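# Scoop at least four ice cubes from tub into jar

## Task

Move at least 4 ice cubes out of the tub and into the jar, using the scoop if you like, without any ice cube ever touching the hand or arm (one touch fails the task at once). Every cube not in the jar must be back in the tub, with none left on the table or in the scoop. At the end the tub and the jar must stand upright on the table and the scoop must lie on the table. Nothing may be held, even loosely, and no part of the weight of any of them may rest on the robot. Release everything and move the hand away before finishing.

## Robot and tools

Robot: a single six-joint arm whose base sits above the table, possibly tilted, ending in a right-handed five-finger hand. Only one camera is available, cam_wrist (616x616), which rides on the wrist. Nothing on the table should be pushed off it, and no ice cube may ever contact the hand or arm, so cubes are moved only with the scoop.

Frames. The scene frame has its origin on the table top below the arm base, +z up, and +y to the left when looking along +x. Result lines give the hand point's position in metres and its orientation as a wxyz quaternion in this frame, plus velocities in m/s and rad/s. The hand point is fixed to the palm, 0.05 m in front of it, where index pad and thumb tip meet in a pinch. Its own axes: +z runs along the straightened fingers (which reach 0.06 to 0.07 m past it), +y points out of the palm, +x runs across the palm from the thumb toward the little finger. The hand extends 0.08 m from the point on the little-finger side and 0.02 to 0.09 m on the thumb side depending on thumb turn. A wrist bracket on the little-finger side sticks out 0.03 m beyond the point along +y and 0.11 m across the palm; it can collide.

The row. Every motion command is a single row of 14 numbers, each between -1 and 1, in this order: dx, dy, dz, rx, ry, rz, little, ring, middle, index, thumb_bend, thumb_turn, force_limit, speed. The first six are an offset, not a pose: they are measured in the hand point's own axes from its pose in the most recent result that reported it (or, before any such result, and for second and later calls within the same reply, from where the robot stands as the action begins). A value of 1.0 equals 0.6 m of travel or 180 degrees; rx, ry, rz form one rotation vector. All-zero offsets drive the hand back to that reference pose, they do not mean stay put. The finger values are absolute targets: +1 straight/open, -1 curled into the palm. thumb_bend +1 straight, -1 fully bent; thumb_turn +1 beside the palm, -1 across in front of it. A pinch is roughly index -0.22, thumb_bend -0.75, thumb_turn -0.57. force_limit maps -1..+1 linearly to about 0..10 N fingertip load at which a closing motor halts (0..15 N for the two thumb motors); it does not limit opening. speed maps -1..+1 to nearly zero..full, where full moves a finger end to end in 0.6 s. Close at speed -0.9 or lower for a gentle grip. A motor only starts when its target changes by at least 0.01; resending the same numbers keeps a grip; to loosen, send a value more open than hand_measured. Wrapping the whole hand around something 0.035 to 0.08 m wide works with the thumb turned fully in front beforehand.

Tools.
execute_actions: argument actions is a list holding one item or none. Empty list = just read the state. {"rows": [...], "steps": n} runs up to 15 rows, one per 1/30 s control step (n up to 15, default 15; the last row repeats if rows are fewer). Each row is measured from the same reference pose, not from the previous row. {"steps": n} alone waits up to 300 steps counted from the last result, reply time included. Optional pictures (boolean).
move: argument target is one 14-number row as above. The hand point follows a straight path toward that offset pose over 0.5 to 10 s (cut off at 10 s). speed is top speed in m/s, 0.002 to 0.5, default 0.25 (rotation up to twice that in rad/s). stop_force, optional, 13 to 80 N, ends the path when the wrist sensor feels that much extra push opposed to the motion for two steps; the hand then backs up two steps and holds. It is refused in the first 0.2 s of a scene, is unreliable on rotating moves, and should be omitted when moving away from something being pressed. The path ignores obstacles. The result adds a move: line with the ending (done, contact, off_target, moving, held, fault) and limits (paced = pose clipped, held = some steps blocked).
wait: seconds, 0 to 10; sends nothing new.
zoom_image: camera "cam_wrist", region [x0, y0, x1, y1] in pixels from the top-left, at most 504x504.
show_instructions: no arguments; shows the reference pages.
finished_scene: scene number (1 or 2); ends that scene irreversibly and reports success.

Motion details. Each step, the commanded pose is clipped to within 100 mm and 16 degrees of the measured pose; the arm lags commands by about 0.17 s and after a call only continues to the last clipped pose, so check the reported pose and send the remainder. Position wins over orientation when both cannot be reached. A HELD mark or a pose unreachable line means the clearance check altered or blocked what was sent (a post under the base counts as arm).

Result lines. hand_measured, hand_stopped_by (moving, target, force, stalled, fault), hand_load_n (positive when pushed open) each list six values in motor order; hand_force_limit and hand_speed echo settings. Loads falling near zero mean a lost grip. Wrist force and torque are in the hand's axes, noisy (offset up to about 5.5 N, noise up to 3.4 N), saturating near 100 N; no reading at the start is normal. Hand target shows where the controller is driving.

Hazards. The arm is stiff: pressing even slightly past contact against something firm, or hitting fast, can trigger a stop of 10 s. Stops happen at joint load limits (elbow 136, wrists 49.1, shoulder 300 N m, held weight counts) or at 150 N outside force. Holding loads heats motors; MOTOR HOT appears from 70 °C and at 85 °C the brakes engage until cooled. Objects may occasionally be nudged by outside pushes. Avoid drops, slips and slams.

Each tool is called after "Emit:" as name(argument=value, ...) on one line, values as JSON.

Reference images:

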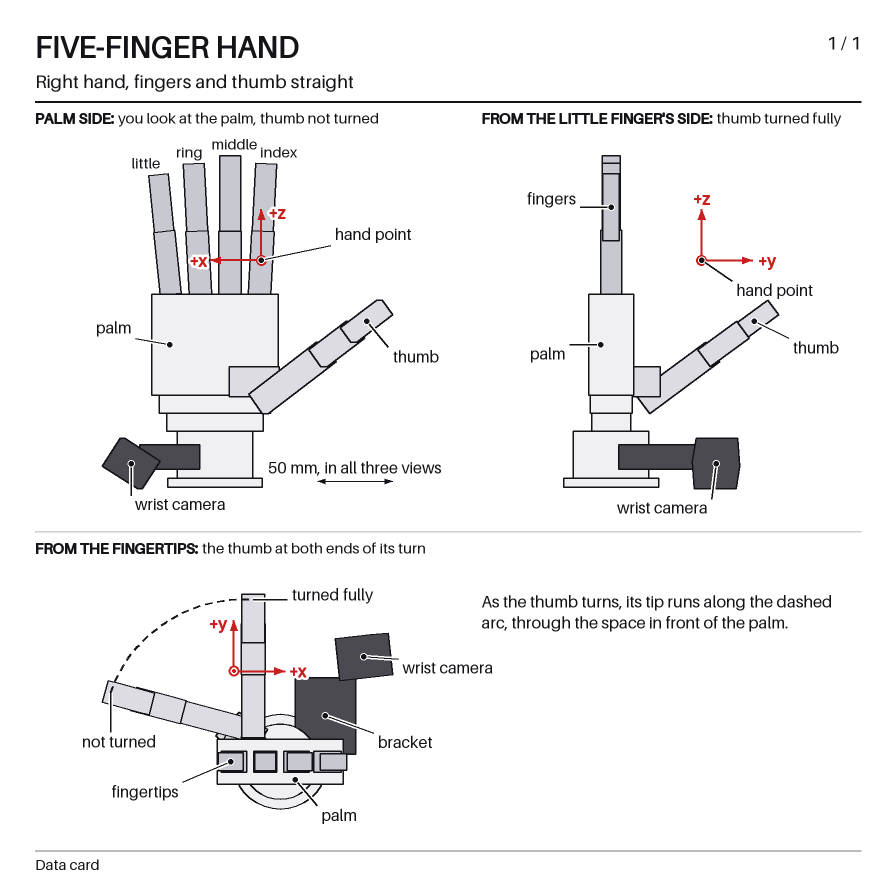

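## Session

Emit:
execute_actions(actions=[])

Scene clock: 0.00 s of 6000.00 s.
end_effector_position=(+1.0792, +0.3032, +0.3802) hand_measured=(+1.000, +1.000, +1.000, +1.000, +1.000, +1.000) hand_load_n=(+0.0, +0.0, +0.0, +0.0, +0.0, +0.0) hand_stopped_by=(target, target, target, target, target, target) hand_force_limit=0.00 hand_speed=-0.80 end_effector_quat_wxyz=(+0.410, +0.796, +0.251, +0.369) end_effector_velocity=(-0.000, -0.000, +0.001) end_effector_angular_velocity=(-0.000, -0.000, +0.001)
Joint positions: [ 0.371 -0.647  0.771  0.46   2.34   0.855]
Joint velocities: [-0.    -0.001  0.002 -0.001 -0.    -0.001]
Wrist force (N, on the end effector, along its own x y z axes, offset not removed): no reading
Wrist torque (N m, same axes, about the end effector's origin, offset not removed): no reading
Hand target: +1.079, +0.303, +0.380; +0.410, +0.796, +0.251, +0.369

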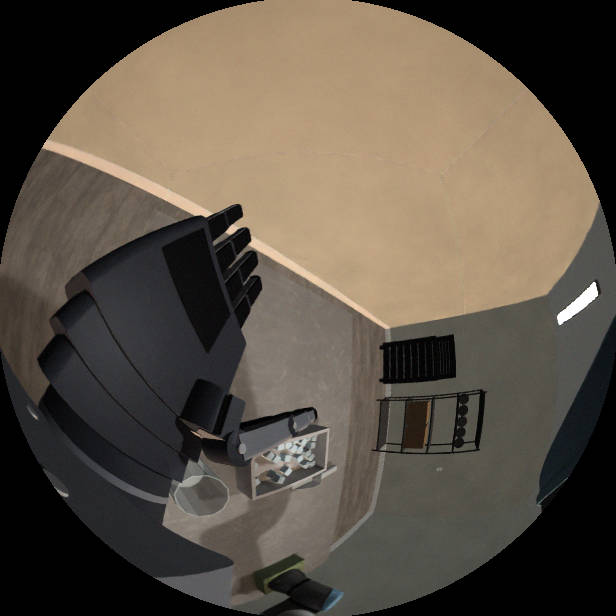

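Emit:
move(target=[-0.688,0.307,-0.315,0.28,-0.252,0.171,1,1,1,1,1,1,0,0], speed=0.3)

Scene clock: 18.37 s of 6000.00 s.
end_effector_position=(+0.6996, +0.0024, +0.4514) hand_measured=(+1.000, +1.000, +1.000, +1.000, +1.000, +1.000) hand_load_n=(+0.0, +0.0, +0.0, +0.0, +0.0, +0.0) hand_stopped_by=(target, target, target, target, target, target) hand_force_limit=0.00 hand_speed=0.00 end_effector_quat_wxyz=(+0.002, +1.000, +0.001, -0.000) end_effector_velocity=(-0.002, -0.002, -0.001) end_effector_angular_velocity=(+0.004, +0.006, -0.001)
Joint positions: [-0.107 -1.116  1.255  1.436  1.575  1.416]
Joint velocities: [-0.004 -0.001  0.004  0.004 -0.003 -0.003]
Wrist force (N, on the end effector, along its own x y z axes, offset not removed): [-2.8 0.1 0.3]
Wrist torque (N m, same axes, about the end effector's origin, offset not removed): [0.14 0.17 -0.33]
Hand target: +0.699, +0.002, +0.451; +0.002, +1.000, +0.001, -0.000
Off the commanded pose: 0.001 m, 0 deg.
After step 90, 12.60 s passed at rest.
move: done

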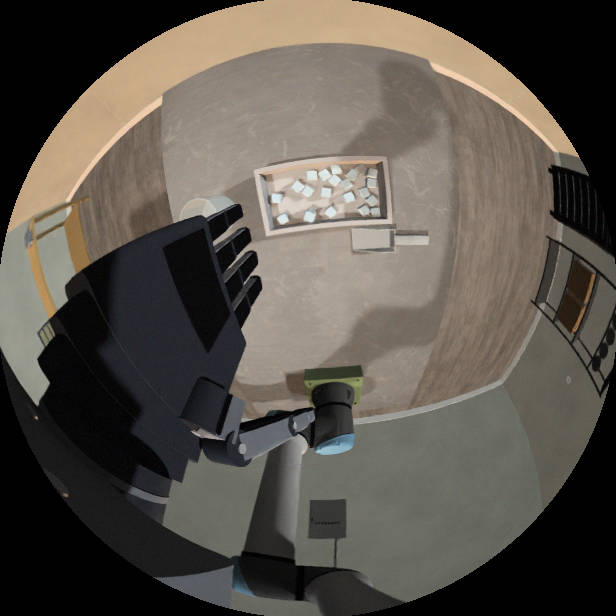

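Emit:
zoom_image(camera="cam_wrist", region=[170,130,450,290])

Emit:
move(target=[-0.2,0.4,0.35,0,0,0,1,1,1,1,1,1,0,0])

Emit:
zoom_image(camera="cam_wrist", region=[100,50,460,330])

Region (170, 130, 450, 290) of cam_wrist's 616x616 image, scaled by 1.800, with more detail than that image has; it fills the top 288 rows of this view, and the rest is white.

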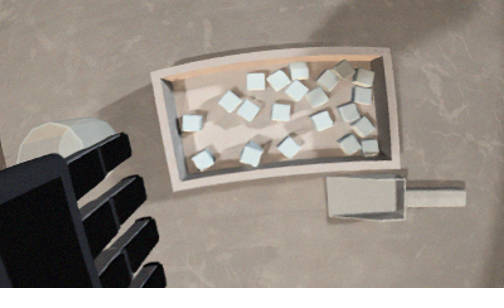

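Scene clock: 29.90 s of 6000.00 s.
end_effector_position=(+0.5804, -0.2385, +0.2421) hand_measured=(+1.000, +1.000, +1.000, +1.000, +1.000, +1.000) hand_load_n=(+0.0, +0.0, +0.0, +0.0, +0.0, +0.0) hand_stopped_by=(target, target, target, target, target, target) hand_force_limit=0.00 hand_speed=0.00 end_effector_quat_wxyz=(+0.002, +1.000, +0.001, -0.000) end_effector_velocity=(-0.001, -0.002, -0.001) end_effector_angular_velocity=(+0.000, +0.000, -0.000)
Joint positions: [-0.512 -1.156  1.706  1.024  1.578  1.011]
Joint velocities: [-0.004  0.001  0.001 -0.002 -0.    -0.003]
Wrist force (N, on the end effector, along its own x y z axes, offset not removed): [-2.5 0.6 1.9]
Wrist torque (N m, same axes, about the end effector's origin, offset not removed): [0.11 0.13 -0.29]
Hand target: +0.580, -0.239, +0.242; +0.002, +1.000, +0.001, -0.000
Off the commanded pose: 0.000 m, 0 deg.
After step 90, 6.57 s passed at rest.
move: done

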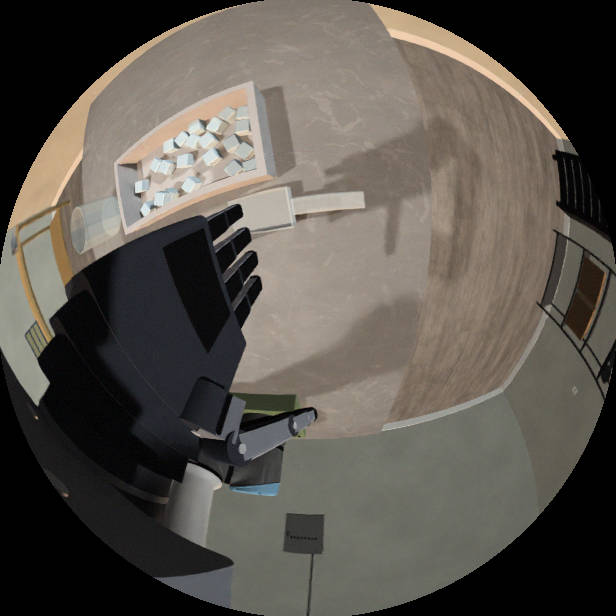

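Region (100, 50, 460, 330) of cam_wrist's 616x616 image, scaled by 1.400, with more detail than that image has.

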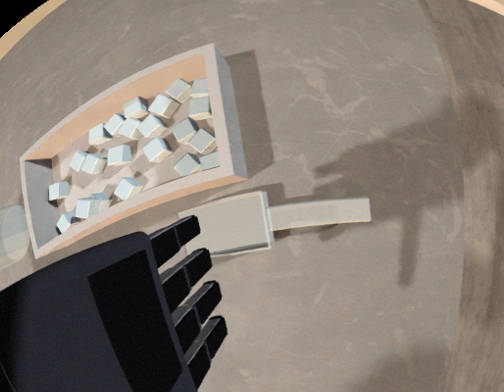

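Emit:
move(target=[0.4,0.15,0.2,0,0,0.5,1,1,1,1,1,-1,0,0], speed=0.35)

Emit:
zoom_image(camera="cam_wrist", region=[250,150,610,510])

Scene clock: 47.43 s of 6000.00 s.
end_effector_position=(+0.8204, -0.3279, +0.1223) hand_measured=(+1.000, +1.000, +1.000, +1.000, +1.000, -1.000) hand_load_n=(+0.0, +0.0, +0.0, +0.0, +0.0, +0.0) hand_stopped_by=(target, target, target, target, target, target) hand_force_limit=0.00 hand_speed=0.00 end_effector_quat_wxyz=(+0.002, +0.708, -0.706, +0.001) end_effector_velocity=(+0.002, -0.001, -0.000) end_effector_angular_velocity=(-0.000, +0.000, -0.012)
Joint positions: [-0.524 -0.569  0.904  1.238  1.578  2.569]
Joint velocities: [ 0.     0.005 -0.01   0.005  0.001  0.013]
Wrist force (N, on the end effector, along its own x y z axes, offset not removed): [-3.4 -0.1 0.9]
Wrist torque (N m, same axes, about the end effector's origin, offset not removed): [0.05 0.27 -0.30]
Hand target: +0.821, -0.328, +0.122; +0.002, +0.708, -0.706, +0.001
Off the commanded pose: 0.000 m, 0 deg.
After step 90, 11.73 s passed at rest.
move: done

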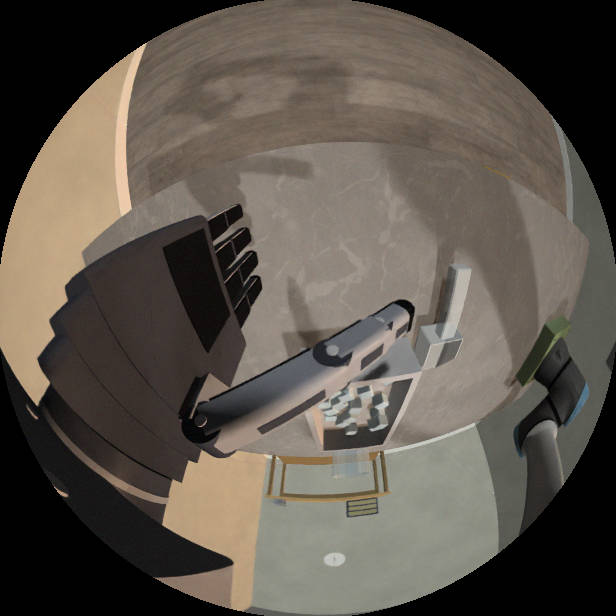

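Region (250, 150, 610, 510) of cam_wrist's 616x616 image, scaled by 1.400, with more detail than that image has.

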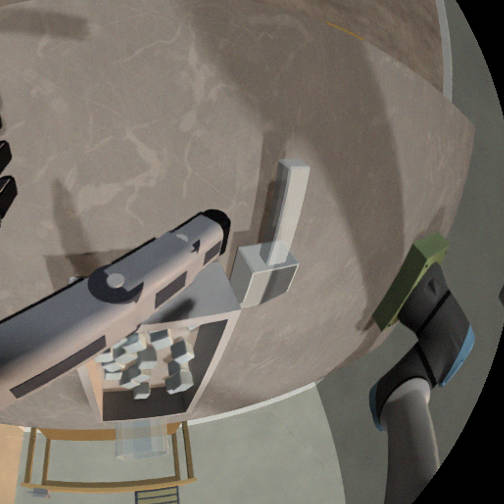

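Emit:
move(target=[-0.097,0.4,-0.15,0.383,0.121,-0.085,0.6,0.6,0.6,0.6,0,-1,0,0])

Scene clock: 102.93 s of 6000.00 s.
end_effector_position=(+0.5804, -0.2707, +0.2119) hand_measured=(+0.600, +0.600, +0.600, +0.600, +0.000, -1.000) hand_load_n=(+0.0, +0.0, +0.0, +0.0, +0.0, +0.0) hand_stopped_by=(target, target, target, target, target, target) hand_force_limit=0.00 hand_speed=0.00 end_effector_quat_wxyz=(-0.270, +0.655, -0.476, +0.521) end_effector_velocity=(-0.001, +0.000, +0.001) end_effector_angular_velocity=(-0.002, -0.014, +0.002)
Joint positions: [-0.971 -1.531  2.286 -0.281  0.762  2.322]
Joint velocities: [-0.008 -0.005  0.009 -0.019 -0.014  0.007]
Wrist force (N, on the end effector, along its own x y z axes, offset not removed): [-2.3 1.1 0.4]
Wrist torque (N m, same axes, about the end effector's origin, offset not removed): [0.25 0.17 -0.18]
Hand target: +0.580, -0.271, +0.212; -0.271, +0.654, -0.475, +0.522
Off the commanded pose: 0.001 m, 0 deg.
After step 90, 49.40 s passed at rest.
move: done

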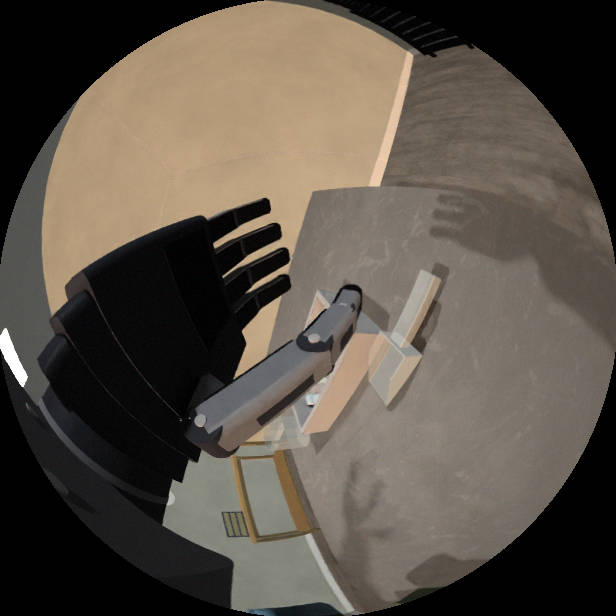

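Emit:
move(target=[-0.098,0.198,0.072,0,0,0,1,1,1,1,-0.6,-1,0,0], speed=0.15)

Scene clock: 111.10 s of 6000.00 s.
end_effector_position=(+0.5803, -0.2714, +0.0726) hand_measured=(+1.000, +1.000, +1.000, +1.000, -0.600, -1.000) hand_load_n=(+0.0, +0.0, +0.0, +0.0, +0.0, +0.0) hand_stopped_by=(target, target, target, target, target, target) hand_force_limit=0.00 hand_speed=0.00 end_effector_quat_wxyz=(-0.270, +0.655, -0.476, +0.521) end_effector_velocity=(+0.001, -0.001, -0.001) end_effector_angular_velocity=(-0.003, -0.002, +0.000)
Joint positions: [-0.974 -1.282  2.369 -0.612  0.76   2.32 ]
Joint velocities: [ 0.001  0.003 -0.002 -0.005  0.     0.   ]
Wrist force (N, on the end effector, along its own x y z axes, offset not removed): [0.8 1.4 1.1]
Wrist torque (N m, same axes, about the end effector's origin, offset not removed): [0.29 -0.32 -0.04]
Hand target: +0.580, -0.271, +0.072; -0.270, +0.655, -0.476, +0.521
Off the commanded pose: 0.000 m, 0 deg.
After step 90, 3.70 s passed at rest.
move: done

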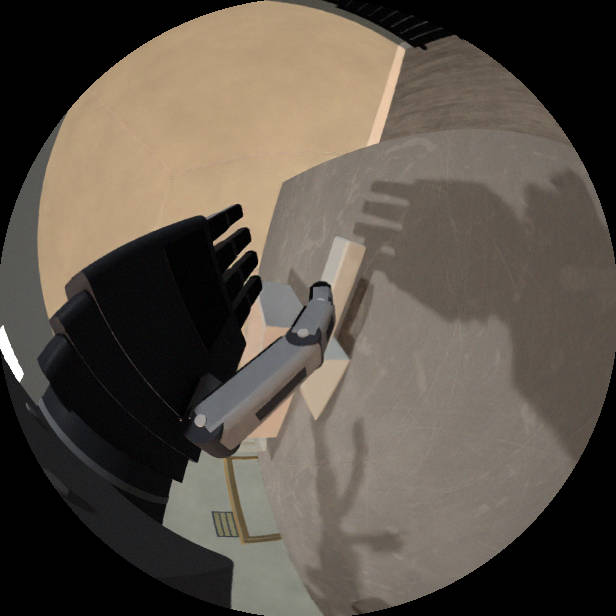

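Emit:
move(target=[0,0,-0.05,0,-0.048,0.131,1,1,1,1,1,1,0,0])

Emit:
move(target=[0,0,0,0.11,0,0,1,1,1,1,1,1,0,0])

Emit:
zoom_image(camera="cam_wrist", region=[250,180,530,460])

Scene clock: 128.87 s of 6000.00 s.
end_effector_position=(+0.5520, -0.2672, +0.0817) hand_measured=(+1.000, +1.000, +1.000, +1.000, +1.000, +1.000) hand_load_n=(+0.0, +0.0, +0.0, +0.0, +0.0, +0.0) hand_stopped_by=(target, target, target, target, target, target) hand_force_limit=0.00 hand_speed=0.00 end_effector_quat_wxyz=(-0.406, +0.581, -0.578, +0.405) end_effector_velocity=(+0.000, -0.001, +0.000) end_effector_angular_velocity=(-0.001, -0.000, -0.000)
Joint positions: [-1.109 -1.218  2.289 -0.324  0.538  2.468]
Joint velocities: [-0.001  0.    -0.001  0.    -0.    -0.   ]
Wrist force (N, on the end effector, along its own x y z axes, offset not removed): [-2.9 0.4 1.8]
Wrist torque (N m, same axes, about the end effector's origin, offset not removed): [0.04 0.24 -0.27]
Hand target: +0.552, -0.267, +0.082; -0.406, +0.581, -0.578, +0.404
Off the commanded pose: 0.000 m, 0 deg.
After step 90, 12.97 s passed at rest.
move: done

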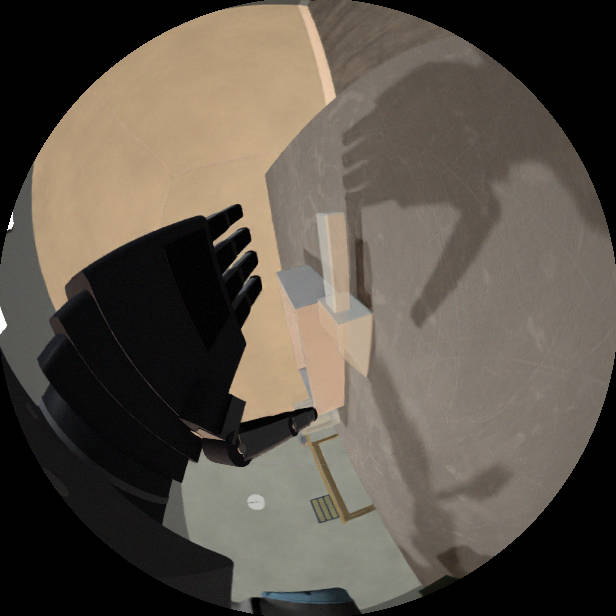

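Scene clock: 130.30 s of 6000.00 s.
end_effector_position=(+0.5521, -0.2672, +0.0819) hand_measured=(+1.000, +1.000, +1.000, +1.000, +1.000, +1.000) hand_load_n=(+0.0, +0.0, +0.0, +0.0, +0.0, +0.0) hand_stopped_by=(target, target, target, target, target, target) hand_force_limit=0.00 hand_speed=0.00 end_effector_quat_wxyz=(+0.500, -0.503, +0.500, -0.497) end_effector_velocity=(+0.000, -0.001, -0.000) end_effector_angular_velocity=(-0.000, -0.016, -0.004)
Joint positions: [-1.198 -1.193  2.491 -1.263  0.323  3.106]
Joint velocities: [-0.002  0.006  0.012 -0.069  0.002  0.047]
Wrist force (N, on the end effector, along its own x y z axes, offset not removed): [-3.0 -2.0 -1.5]
Wrist torque (N m, same axes, about the end effector's origin, offset not removed): [-0.13 0.31 -0.33]
Hand target: +0.552, -0.267, +0.082; +0.500, -0.503, +0.500, -0.498
Off the commanded pose: 0.000 m, 0 deg.
move: done

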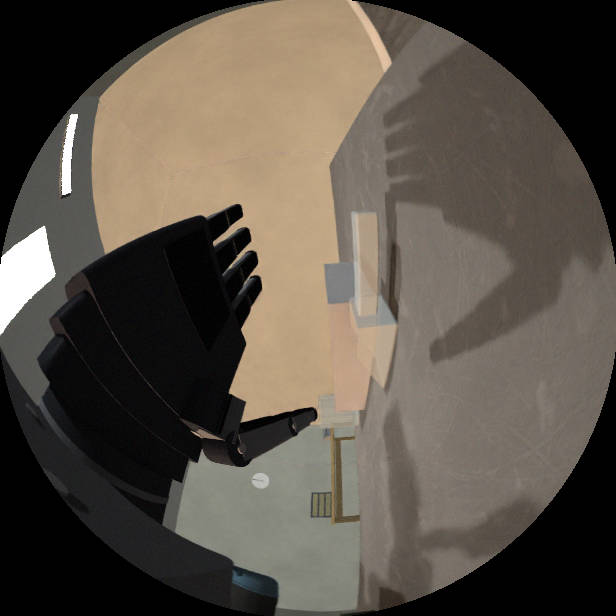

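Region (250, 180, 530, 460) of cam_wrist's 616x616 image, scaled by 1.800, with more detail than that image has.

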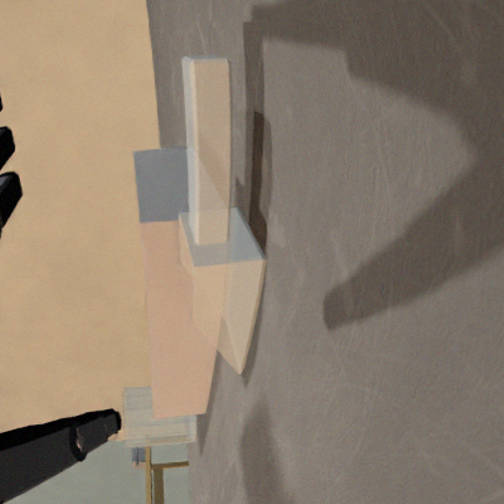

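Emit:
move(target=[0.015,0.06,0.04,-0.139,0,0,1,1,1,1,-0.5,-1,0,0], speed=0.15)

Scene clock: 149.00 s of 6000.00 s.
end_effector_position=(+0.5758, -0.2760, +0.0458) hand_measured=(+1.000, +1.000, +1.000, +1.000, -0.500, -1.000) hand_load_n=(+0.0, +0.0, +0.0, +0.0, +0.0, +0.0) hand_stopped_by=(target, target, target, target, target, target) hand_force_limit=0.00 hand_speed=0.00 end_effector_quat_wxyz=(-0.379, +0.599, -0.596, +0.378) end_effector_velocity=(+0.001, -0.000, -0.001) end_effector_angular_velocity=(+0.001, +0.011, +0.001)
Joint positions: [-1.037 -1.139  2.216 -0.277  0.647  2.452]
Joint velocities: [ 0.004  0.003 -0.006  0.015  0.009 -0.007]
Wrist force (N, on the end effector, along its own x y z axes, offset not removed): [-3.6 0.8 0.1]
Wrist torque (N m, same axes, about the end effector's origin, offset not removed): [0.24 0.33 -0.34]
Hand target: +0.576, -0.276, +0.046; -0.378, +0.600, -0.596, +0.377
Off the commanded pose: 0.000 m, 0 deg.
After step 90, 13.80 s passed at rest.
move: done

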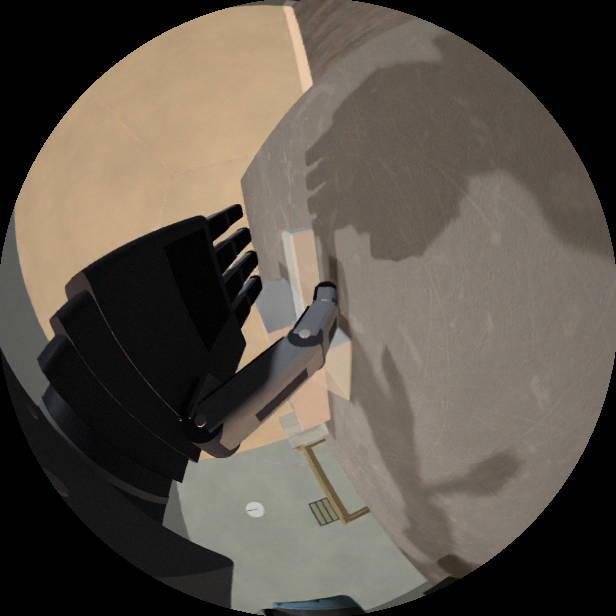

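Emit:
move(target=[-0.015,0,0.07,0,0,0,1,1,1,1,-0.5,-1,0,0], speed=0.05)

Scene clock: 153.87 s of 6000.00 s.
end_effector_position=(+0.6136, -0.2668, +0.0280) hand_measured=(+1.000, +1.000, +1.000, +1.000, -0.500, -1.000) hand_load_n=(+0.0, +0.0, +0.0, +0.0, +0.0, +0.0) hand_stopped_by=(target, target, target, target, target, target) hand_force_limit=0.00 hand_speed=0.00 end_effector_quat_wxyz=(-0.379, +0.599, -0.596, +0.378) end_effector_velocity=(+0.002, +0.001, -0.001) end_effector_angular_velocity=(-0.000, -0.000, -0.000)
Joint positions: [-0.955 -1.099  2.182 -0.353  0.706  2.543]
Joint velocities: [ 0.005  0.002 -0.001 -0.005  0.004  0.005]
Wrist force (N, on the end effector, along its own x y z axes, offset not removed): [-1.7 0.9 -0.5]
Wrist torque (N m, same axes, about the end effector's origin, offset not removed): [0.20 0.03 -0.27]
Hand target: +0.614, -0.267, +0.028; -0.379, +0.599, -0.596, +0.378
Off the commanded pose: 0.000 m, 0 deg.
After step 90, 0.63 s passed at rest.
move: done

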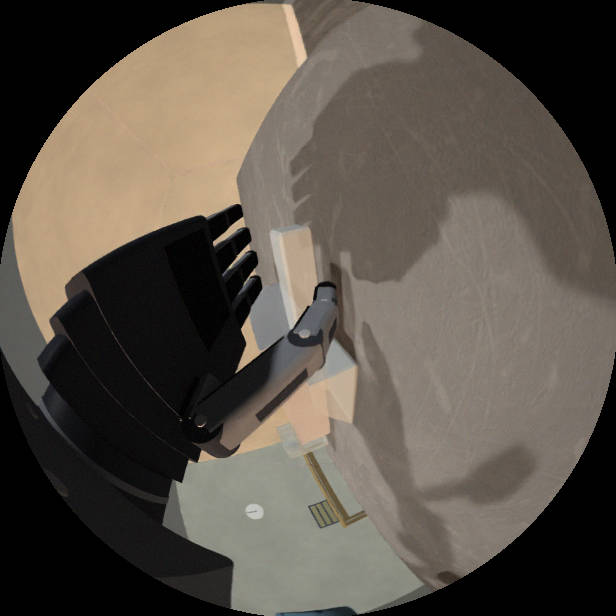

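Emit:
move(target=[0,-0.018,0.055,0,0,0,1,1,1,1,-0.5,-1,0,0], speed=0.04)

Scene clock: 161.77 s of 6000.00 s.
end_effector_position=(+0.6479, -0.2665, +0.0237) hand_measured=(+1.000, +1.000, +1.000, +1.000, -0.500, -1.000) hand_load_n=(+0.0, +0.0, +0.0, +0.0, +0.0, +0.0) hand_stopped_by=(target, target, target, target, target, target) hand_force_limit=0.00 hand_speed=0.00 end_effector_quat_wxyz=(-0.379, +0.599, -0.596, +0.378) end_effector_velocity=(+0.001, +0.002, -0.001) end_effector_angular_velocity=(+0.003, +0.002, -0.000)
Joint positions: [-0.896 -1.073  2.133 -0.374  0.751  2.6  ]
Joint velocities: [ 0.003  0.002 -0.001 -0.     0.002  0.003]
Wrist force (N, on the end effector, along its own x y z axes, offset not removed): [-2.8 1.5 1.4]
Wrist torque (N m, same axes, about the end effector's origin, offset not removed): [0.20 0.14 -0.19]
Hand target: +0.648, -0.267, +0.024; -0.379, +0.599, -0.596, +0.378
Off the commanded pose: 0.000 m, 0 deg.
After step 90, 3.67 s passed at rest.
move: done

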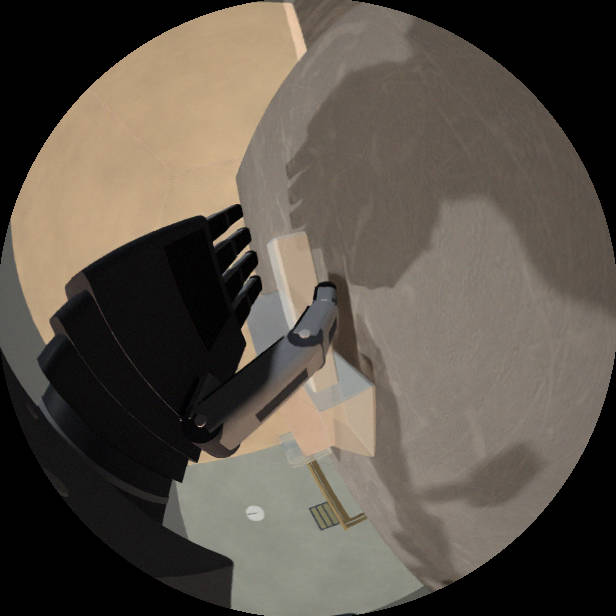

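Emit:
move(target=[0,0.013,0,0,0,0,1,1,1,1,-0.5,-1,0,0], speed=0.01, stop_force=13)

Emit:
move(target=[0,0,0,0,0,0,-1,-1,-1,-1,-0.5,-1,0,-0.6])

Scene clock: 168.47 s of 6000.00 s.
end_effector_position=(+0.6446, -0.2666, +0.0168) hand_measured=(+1.000, +1.000, +1.000, +1.000, -0.500, -1.000) hand_load_n=(+0.0, +0.0, +0.0, +0.0, +0.0, +0.0) hand_stopped_by=(target, target, target, target, target, target) hand_force_limit=0.00 hand_speed=0.00 end_effector_quat_wxyz=(-0.379, +0.599, -0.596, +0.378) end_effector_velocity=(-0.001, +0.000, -0.001) end_effector_angular_velocity=(-0.001, -0.000, +0.001)
Joint positions: [-0.901 -1.063  2.139 -0.385  0.747  2.595]
Joint velocities: [-0.001  0.002  0.001 -0.002 -0.001 -0.002]
Wrist force (N, on the end effector, along its own x y z axes, offset not removed): [-2.8 0.0 0.3]
Wrist torque (N m, same axes, about the end effector's origin, offset not removed): [0.05 0.16 -0.28]
Hand target: +0.645, -0.267, +0.017; -0.379, +0.599, -0.596, +0.378
Off the commanded pose: 0.000 m, 0 deg.
After step 90, 2.70 s passed at rest.
move: done

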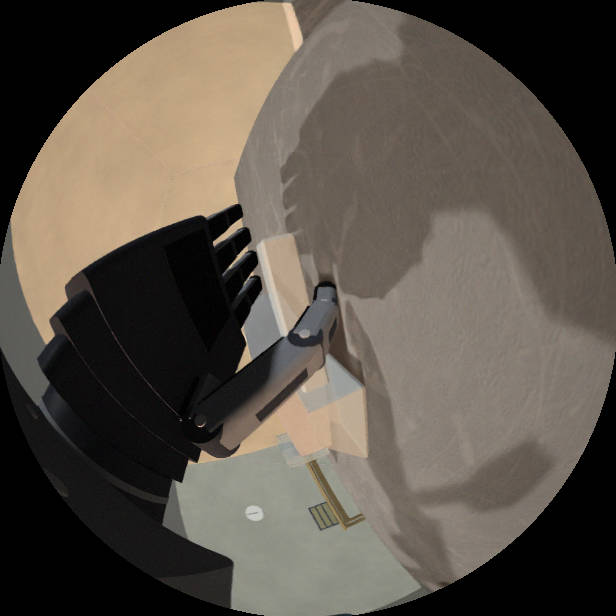

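Scene clock: 171.73 s of 6000.00 s.
end_effector_position=(+0.6446, -0.2666, +0.0168) hand_measured=(-1.000, -1.000, +0.292, -0.286, -0.498, -1.000) hand_load_n=(+0.0, +0.5, +4.0, +4.5, +1.5, -3.0) hand_stopped_by=(target, target, force, force, target, target) hand_force_limit=0.00 hand_speed=-0.60 end_effector_quat_wxyz=(-0.379, +0.599, -0.596, +0.378) end_effector_velocity=(-0.001, +0.001, -0.000) end_effector_angular_velocity=(+0.004, +0.001, -0.001)
Joint positions: [-0.901 -1.063  2.139 -0.385  0.747  2.595]
Joint velocities: [0.    0.    0.001 0.001 0.    0.002]
Wrist force (N, on the end effector, along its own x y z axes, offset not removed): [-3.0 -4.8 2.3]
Wrist torque (N m, same axes, about the end effector's origin, offset not removed): [0.29 0.16 -0.40]
Hand target: +0.645, -0.267, +0.017; -0.379, +0.599, -0.596, +0.378
Off the commanded pose: 0.000 m, 0 deg.
move: done

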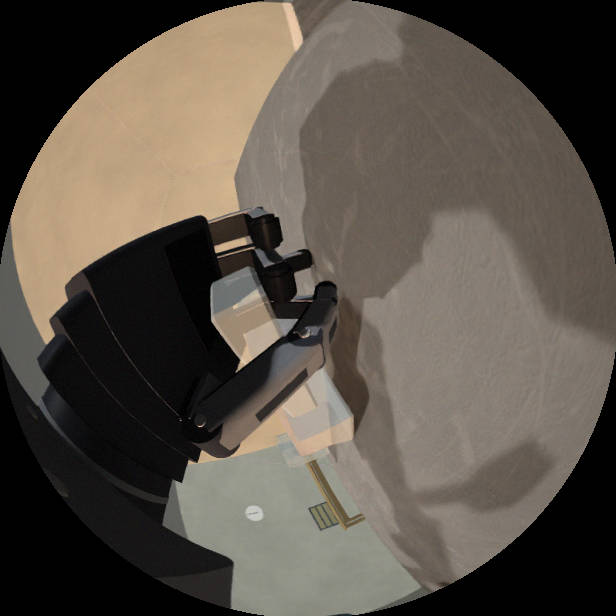

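Emit:
move(target=[0,-0.03,-0.014,0,0,0,-1,-1,0.29,-0.3,-0.5,-1,0.6,-0.6], speed=0.03)

Emit:
move(target=[0,0,0,0,0,0,-0.6,-0.6,-0.65,-1,-0.5,-1,0.8,-0.6])

Emit:
zoom_image(camera="cam_wrist", region=[150,190,450,490])

Scene clock: 179.33 s of 6000.00 s.
end_effector_position=(+0.6447, -0.2665, +0.0365) hand_measured=(-1.000, -1.000, +0.290, -0.298, -0.498, -1.000) hand_load_n=(+0.0, +0.5, +0.0, +4.5, +1.5, -4.5) hand_stopped_by=(target, target, target, target, target, target) hand_force_limit=0.60 hand_speed=-0.60 end_effector_quat_wxyz=(-0.379, +0.599, -0.596, +0.378) end_effector_velocity=(-0.001, +0.001, +0.001) end_effector_angular_velocity=(+0.003, +0.002, -0.001)
Joint positions: [-0.901 -1.096  2.136 -0.35   0.747  2.596]
Joint velocities: [-0.    -0.003  0.001  0.004  0.     0.001]
Wrist force (N, on the end effector, along its own x y z axes, offset not removed): [-1.4 0.8 1.0]
Wrist torque (N m, same axes, about the end effector's origin, offset not removed): [0.22 -0.09 -0.15]
Hand target: +0.645, -0.267, +0.037; -0.379, +0.599, -0.596, +0.378
Off the commanded pose: 0.000 m, 0 deg.
After step 90, 3.60 s passed at rest.
move: done

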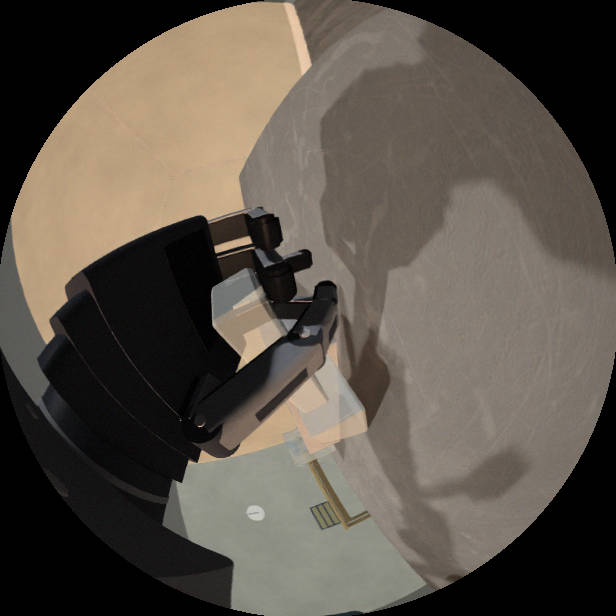

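Scene clock: 180.43 s of 6000.00 s.
end_effector_position=(+0.6447, -0.2665, +0.0365) hand_measured=(-0.600, -0.600, -0.260, -0.358, -0.498, -1.000) hand_load_n=(+0.0, +0.0, +9.5, +10.0, +2.5, -6.5) hand_stopped_by=(target, target, force, force, target, target) hand_force_limit=0.80 hand_speed=-0.60 end_effector_quat_wxyz=(-0.379, +0.599, -0.596, +0.378) end_effector_velocity=(+0.001, +0.000, +0.000) end_effector_angular_velocity=(-0.001, -0.001, +0.001)
Joint positions: [-0.901 -1.096  2.136 -0.35   0.747  2.596]
Joint velocities: [ 0.001 -0.    -0.    -0.001  0.     0.   ]
Wrist force (N, on the end effector, along its own x y z axes, offset not removed): [-2.4 1.3 -0.4]
Wrist torque (N m, same axes, about the end effector's origin, offset not removed): [0.38 0.19 -0.24]
Hand target: +0.645, -0.267, +0.037; -0.379, +0.599, -0.596, +0.378
Off the commanded pose: 0.000 m, 0 deg.
move: done

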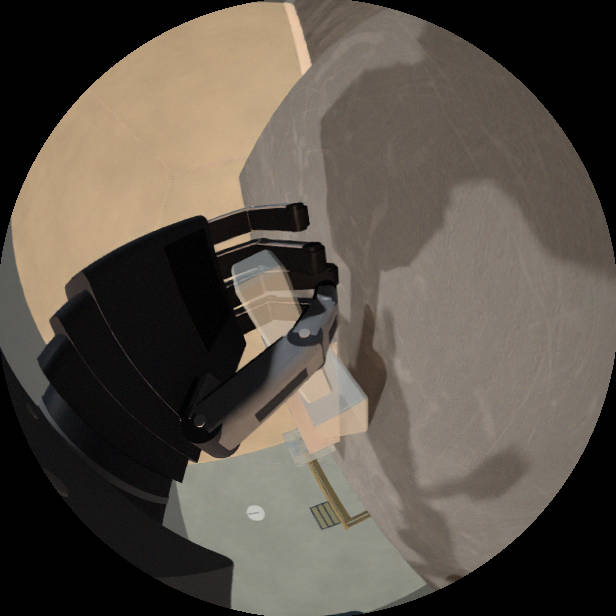

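Region (150, 190, 450, 490) of cam_wrist's 616x616 image, scaled by 1.680, with more detail than that image has.

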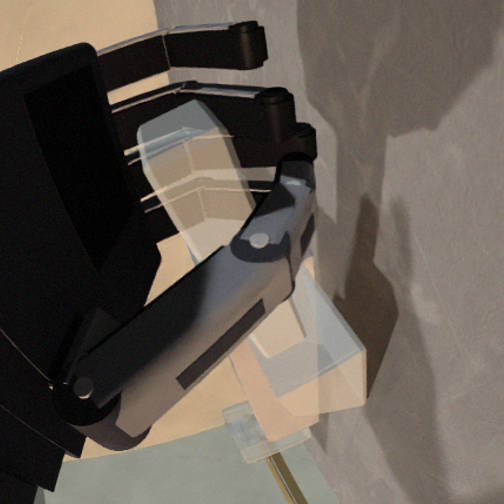

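Emit:
move(target=[0,0,0,0,0,0,-0.6,-0.75,-0.26,-0.36,0,-1,0.8,-0.6])

Emit:
move(target=[0,0,0,0,0,0,-0.6,-0.75,-0.8,-0.8,0,-1,0.8,-0.6])

Emit:
zoom_image(camera="cam_wrist", region=[150,190,450,490])

Scene clock: 190.23 s of 6000.00 s.
end_effector_position=(+0.6447, -0.2665, +0.0365) hand_measured=(-0.600, -0.750, -0.262, -0.360, +0.000, -1.000) hand_load_n=(+0.0, +0.0, +0.0, +0.0, +0.0, +0.0) hand_stopped_by=(target, target, force, force, target, target) hand_force_limit=0.80 hand_speed=-0.60 end_effector_quat_wxyz=(-0.379, +0.599, -0.596, +0.378) end_effector_velocity=(+0.000, -0.000, +0.000) end_effector_angular_velocity=(-0.001, -0.001, -0.000)
Joint positions: [-0.901 -1.096  2.136 -0.35   0.747  2.596]
Joint velocities: [ 0.    -0.    -0.    -0.002 -0.     0.001]
Wrist force (N, on the end effector, along its own x y z axes, offset not removed): [-1.9 0.2 0.3]
Wrist torque (N m, same axes, about the end effector's origin, offset not removed): [0.09 0.04 -0.18]
Hand target: +0.645, -0.267, +0.037; -0.379, +0.599, -0.596, +0.378
Off the commanded pose: 0.000 m, 0 deg.
After step 90, 5.33 s passed at rest.
move: done

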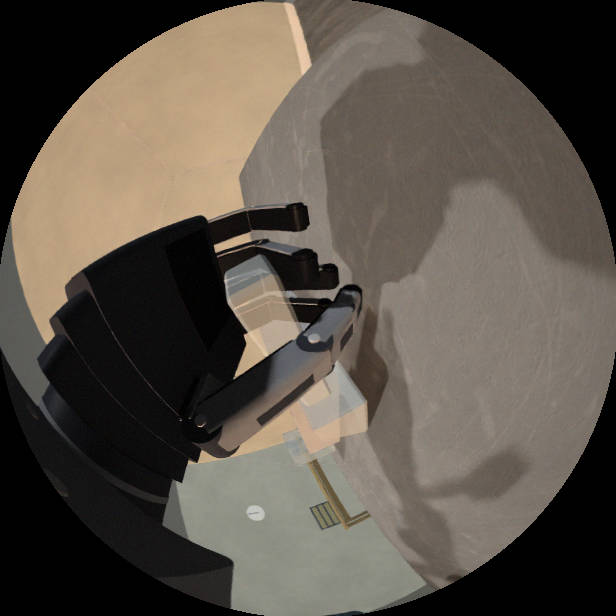

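Scene clock: 191.17 s of 6000.00 s.
end_effector_position=(+0.6447, -0.2665, +0.0365) hand_measured=(-0.600, -0.750, -0.566, -0.800, +0.004, -1.000) hand_load_n=(+0.0, +0.0, +8.5, +0.0, +8.0, +1.0) hand_stopped_by=(target, target, force, target, target, target) hand_force_limit=0.80 hand_speed=-0.60 end_effector_quat_wxyz=(-0.379, +0.599, -0.596, +0.378) end_effector_velocity=(-0.000, -0.000, +0.000) end_effector_angular_velocity=(-0.001, +0.000, -0.000)
Joint positions: [-0.901 -1.096  2.136 -0.35   0.747  2.596]
Joint velocities: [-0.    -0.    -0.     0.001  0.    -0.001]
Wrist force (N, on the end effector, along its own x y z axes, offset not removed): [-2.6 1.3 1.5]
Wrist torque (N m, same axes, about the end effector's origin, offset not removed): [0.26 0.10 -0.20]
Hand target: +0.645, -0.267, +0.037; -0.379, +0.599, -0.596, +0.378
Off the commanded pose: 0.000 m, 0 deg.
move: done

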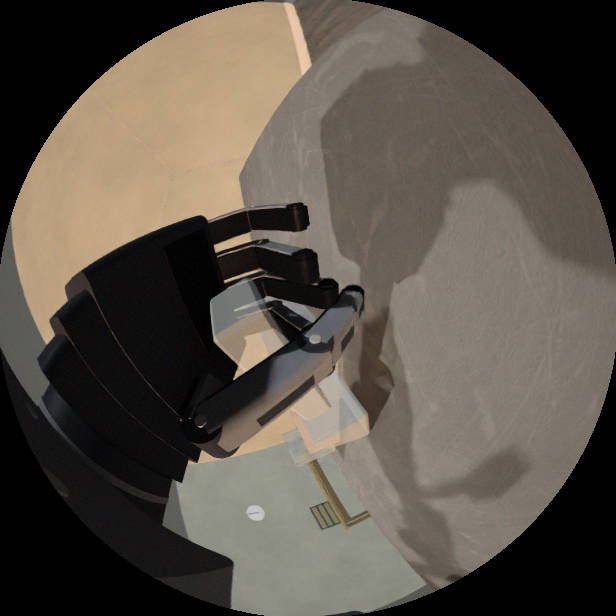

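Region (150, 190, 450, 490) of cam_wrist's 616x616 image, scaled by 1.680, with more detail than that image has.

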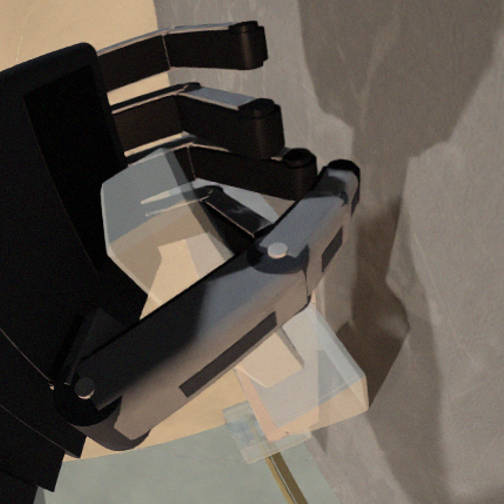

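Emit:
move(target=[0,0,0,0,0,0,-1,-1,0.1,-1,0,-1,1,-0.6])

Emit:
move(target=[0,0,0,0,0,0,-1,-1,0.1,-1,-1,-1,1,-0.7])

Emit:
move(target=[0,-0.2,-0.093,0,0,0,-1,-1,-1,-1,-1,-1,1,-0.7], speed=0.1)

Emit:
zoom_image(camera="cam_wrist", region=[150,210,450,510])

Scene clock: 203.90 s of 6000.00 s.
end_effector_position=(+0.6447, -0.2665, +0.0365) hand_measured=(-1.000, -1.000, +0.100, -1.000, +0.000, -1.000) hand_load_n=(+0.0, +0.0, +0.0, +1.5, +0.0, +0.0) hand_stopped_by=(target, target, target, target, target, target) hand_force_limit=1.00 hand_speed=-0.60 end_effector_quat_wxyz=(-0.379, +0.599, -0.596, +0.378) end_effector_velocity=(+0.000, -0.000, -0.000) end_effector_angular_velocity=(+0.001, +0.000, +0.000)
Joint positions: [-0.901 -1.096  2.136 -0.35   0.747  2.596]
Joint velocities: [ 0.     0.001 -0.001 -0.     0.     0.   ]
Wrist force (N, on the end effector, along its own x y z axes, offset not removed): [-3.5 0.1 0.7]
Wrist torque (N m, same axes, about the end effector's origin, offset not removed): [0.04 0.33 -0.39]
Hand target: +0.645, -0.267, +0.037; -0.379, +0.599, -0.596, +0.378
Off the commanded pose: 0.000 m, 0 deg.
After step 90, 8.47 s passed at rest.
move: done

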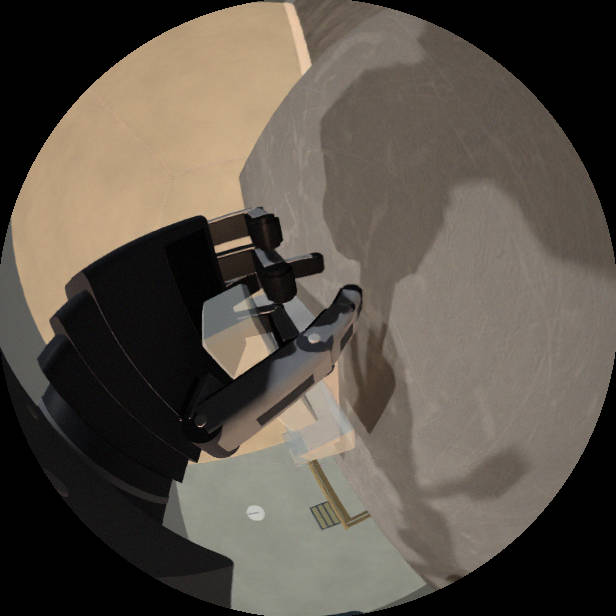

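Scene clock: 205.97 s of 6000.00 s.
end_effector_position=(+0.6447, -0.2665, +0.0365) hand_measured=(-1.000, -1.000, +0.100, -1.000, -0.532, -1.000) hand_load_n=(+0.0, +0.0, +0.0, -4.0, +15.0, +1.0) hand_stopped_by=(target, target, target, target, force, target) hand_force_limit=1.00 hand_speed=-0.70 end_effector_quat_wxyz=(-0.379, +0.599, -0.596, +0.378) end_effector_velocity=(+0.000, -0.000, -0.000) end_effector_angular_velocity=(-0.001, -0.000, +0.000)
Joint positions: [-0.901 -1.096  2.136 -0.35   0.747  2.596]
Joint velocities: [ 0.     0.    -0.    -0.001 -0.    -0.   ]
Wrist force (N, on the end effector, along its own x y z axes, offset not removed): [-2.5 1.1 1.8]
Wrist torque (N m, same axes, about the end effector's origin, offset not removed): [0.08 0.11 -0.37]
Hand target: +0.645, -0.267, +0.037; -0.379, +0.599, -0.596, +0.378
Off the commanded pose: 0.000 m, 0 deg.
move: done

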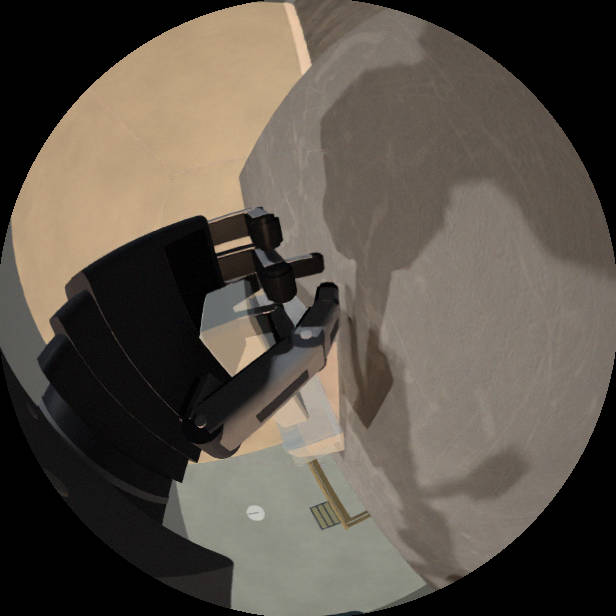

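Scene clock: 207.73 s of 6000.00 s.
end_effector_position=(+0.6456, -0.2662, +0.1687) hand_measured=(-1.000, -1.000, -0.268, -1.000, -0.532, -1.000) hand_load_n=(+0.0, +0.0, +11.0, -4.5, +16.0, +1.0) hand_stopped_by=(target, target, force, target, force, target) hand_force_limit=1.00 hand_speed=-0.70 end_effector_quat_wxyz=(-0.379, +0.599, -0.596, +0.378) end_effector_velocity=(+0.000, -0.000, +0.003) end_effector_angular_velocity=(-0.000, +0.000, +0.001)
Joint positions: [-0.898 -1.295  2.082 -0.099  0.749  2.598]
Joint velocities: [ 0.    -0.003 -0.002  0.005  0.    -0.001]
Wrist force (N, on the end effector, along its own x y z axes, offset not removed): [-1.9 1.2 -1.3]
Wrist torque (N m, same axes, about the end effector's origin, offset not removed): [0.34 0.10 -0.30]
Hand target: +0.646, -0.266, +0.169; -0.379, +0.599, -0.596, +0.378
Off the commanded pose: 0.000 m, 0 deg.
move: done

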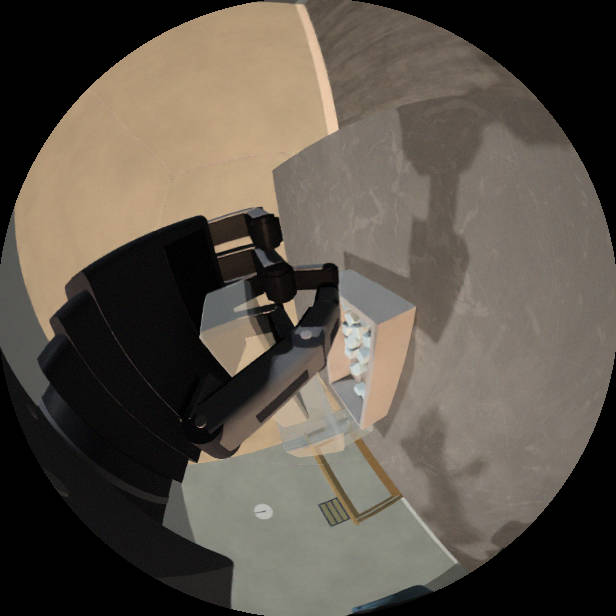

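Region (150, 210, 450, 510) of cam_wrist's 616x616 image, scaled by 1.680, with more detail than that image has.

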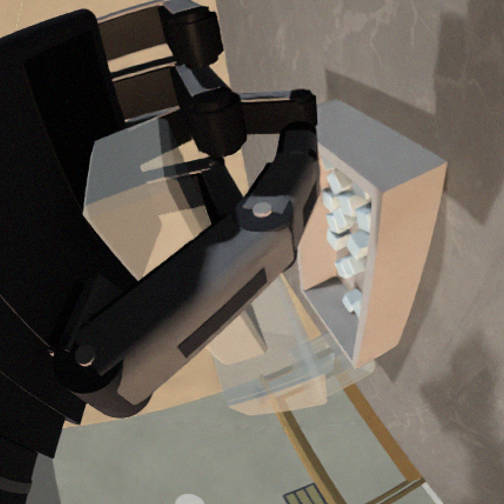

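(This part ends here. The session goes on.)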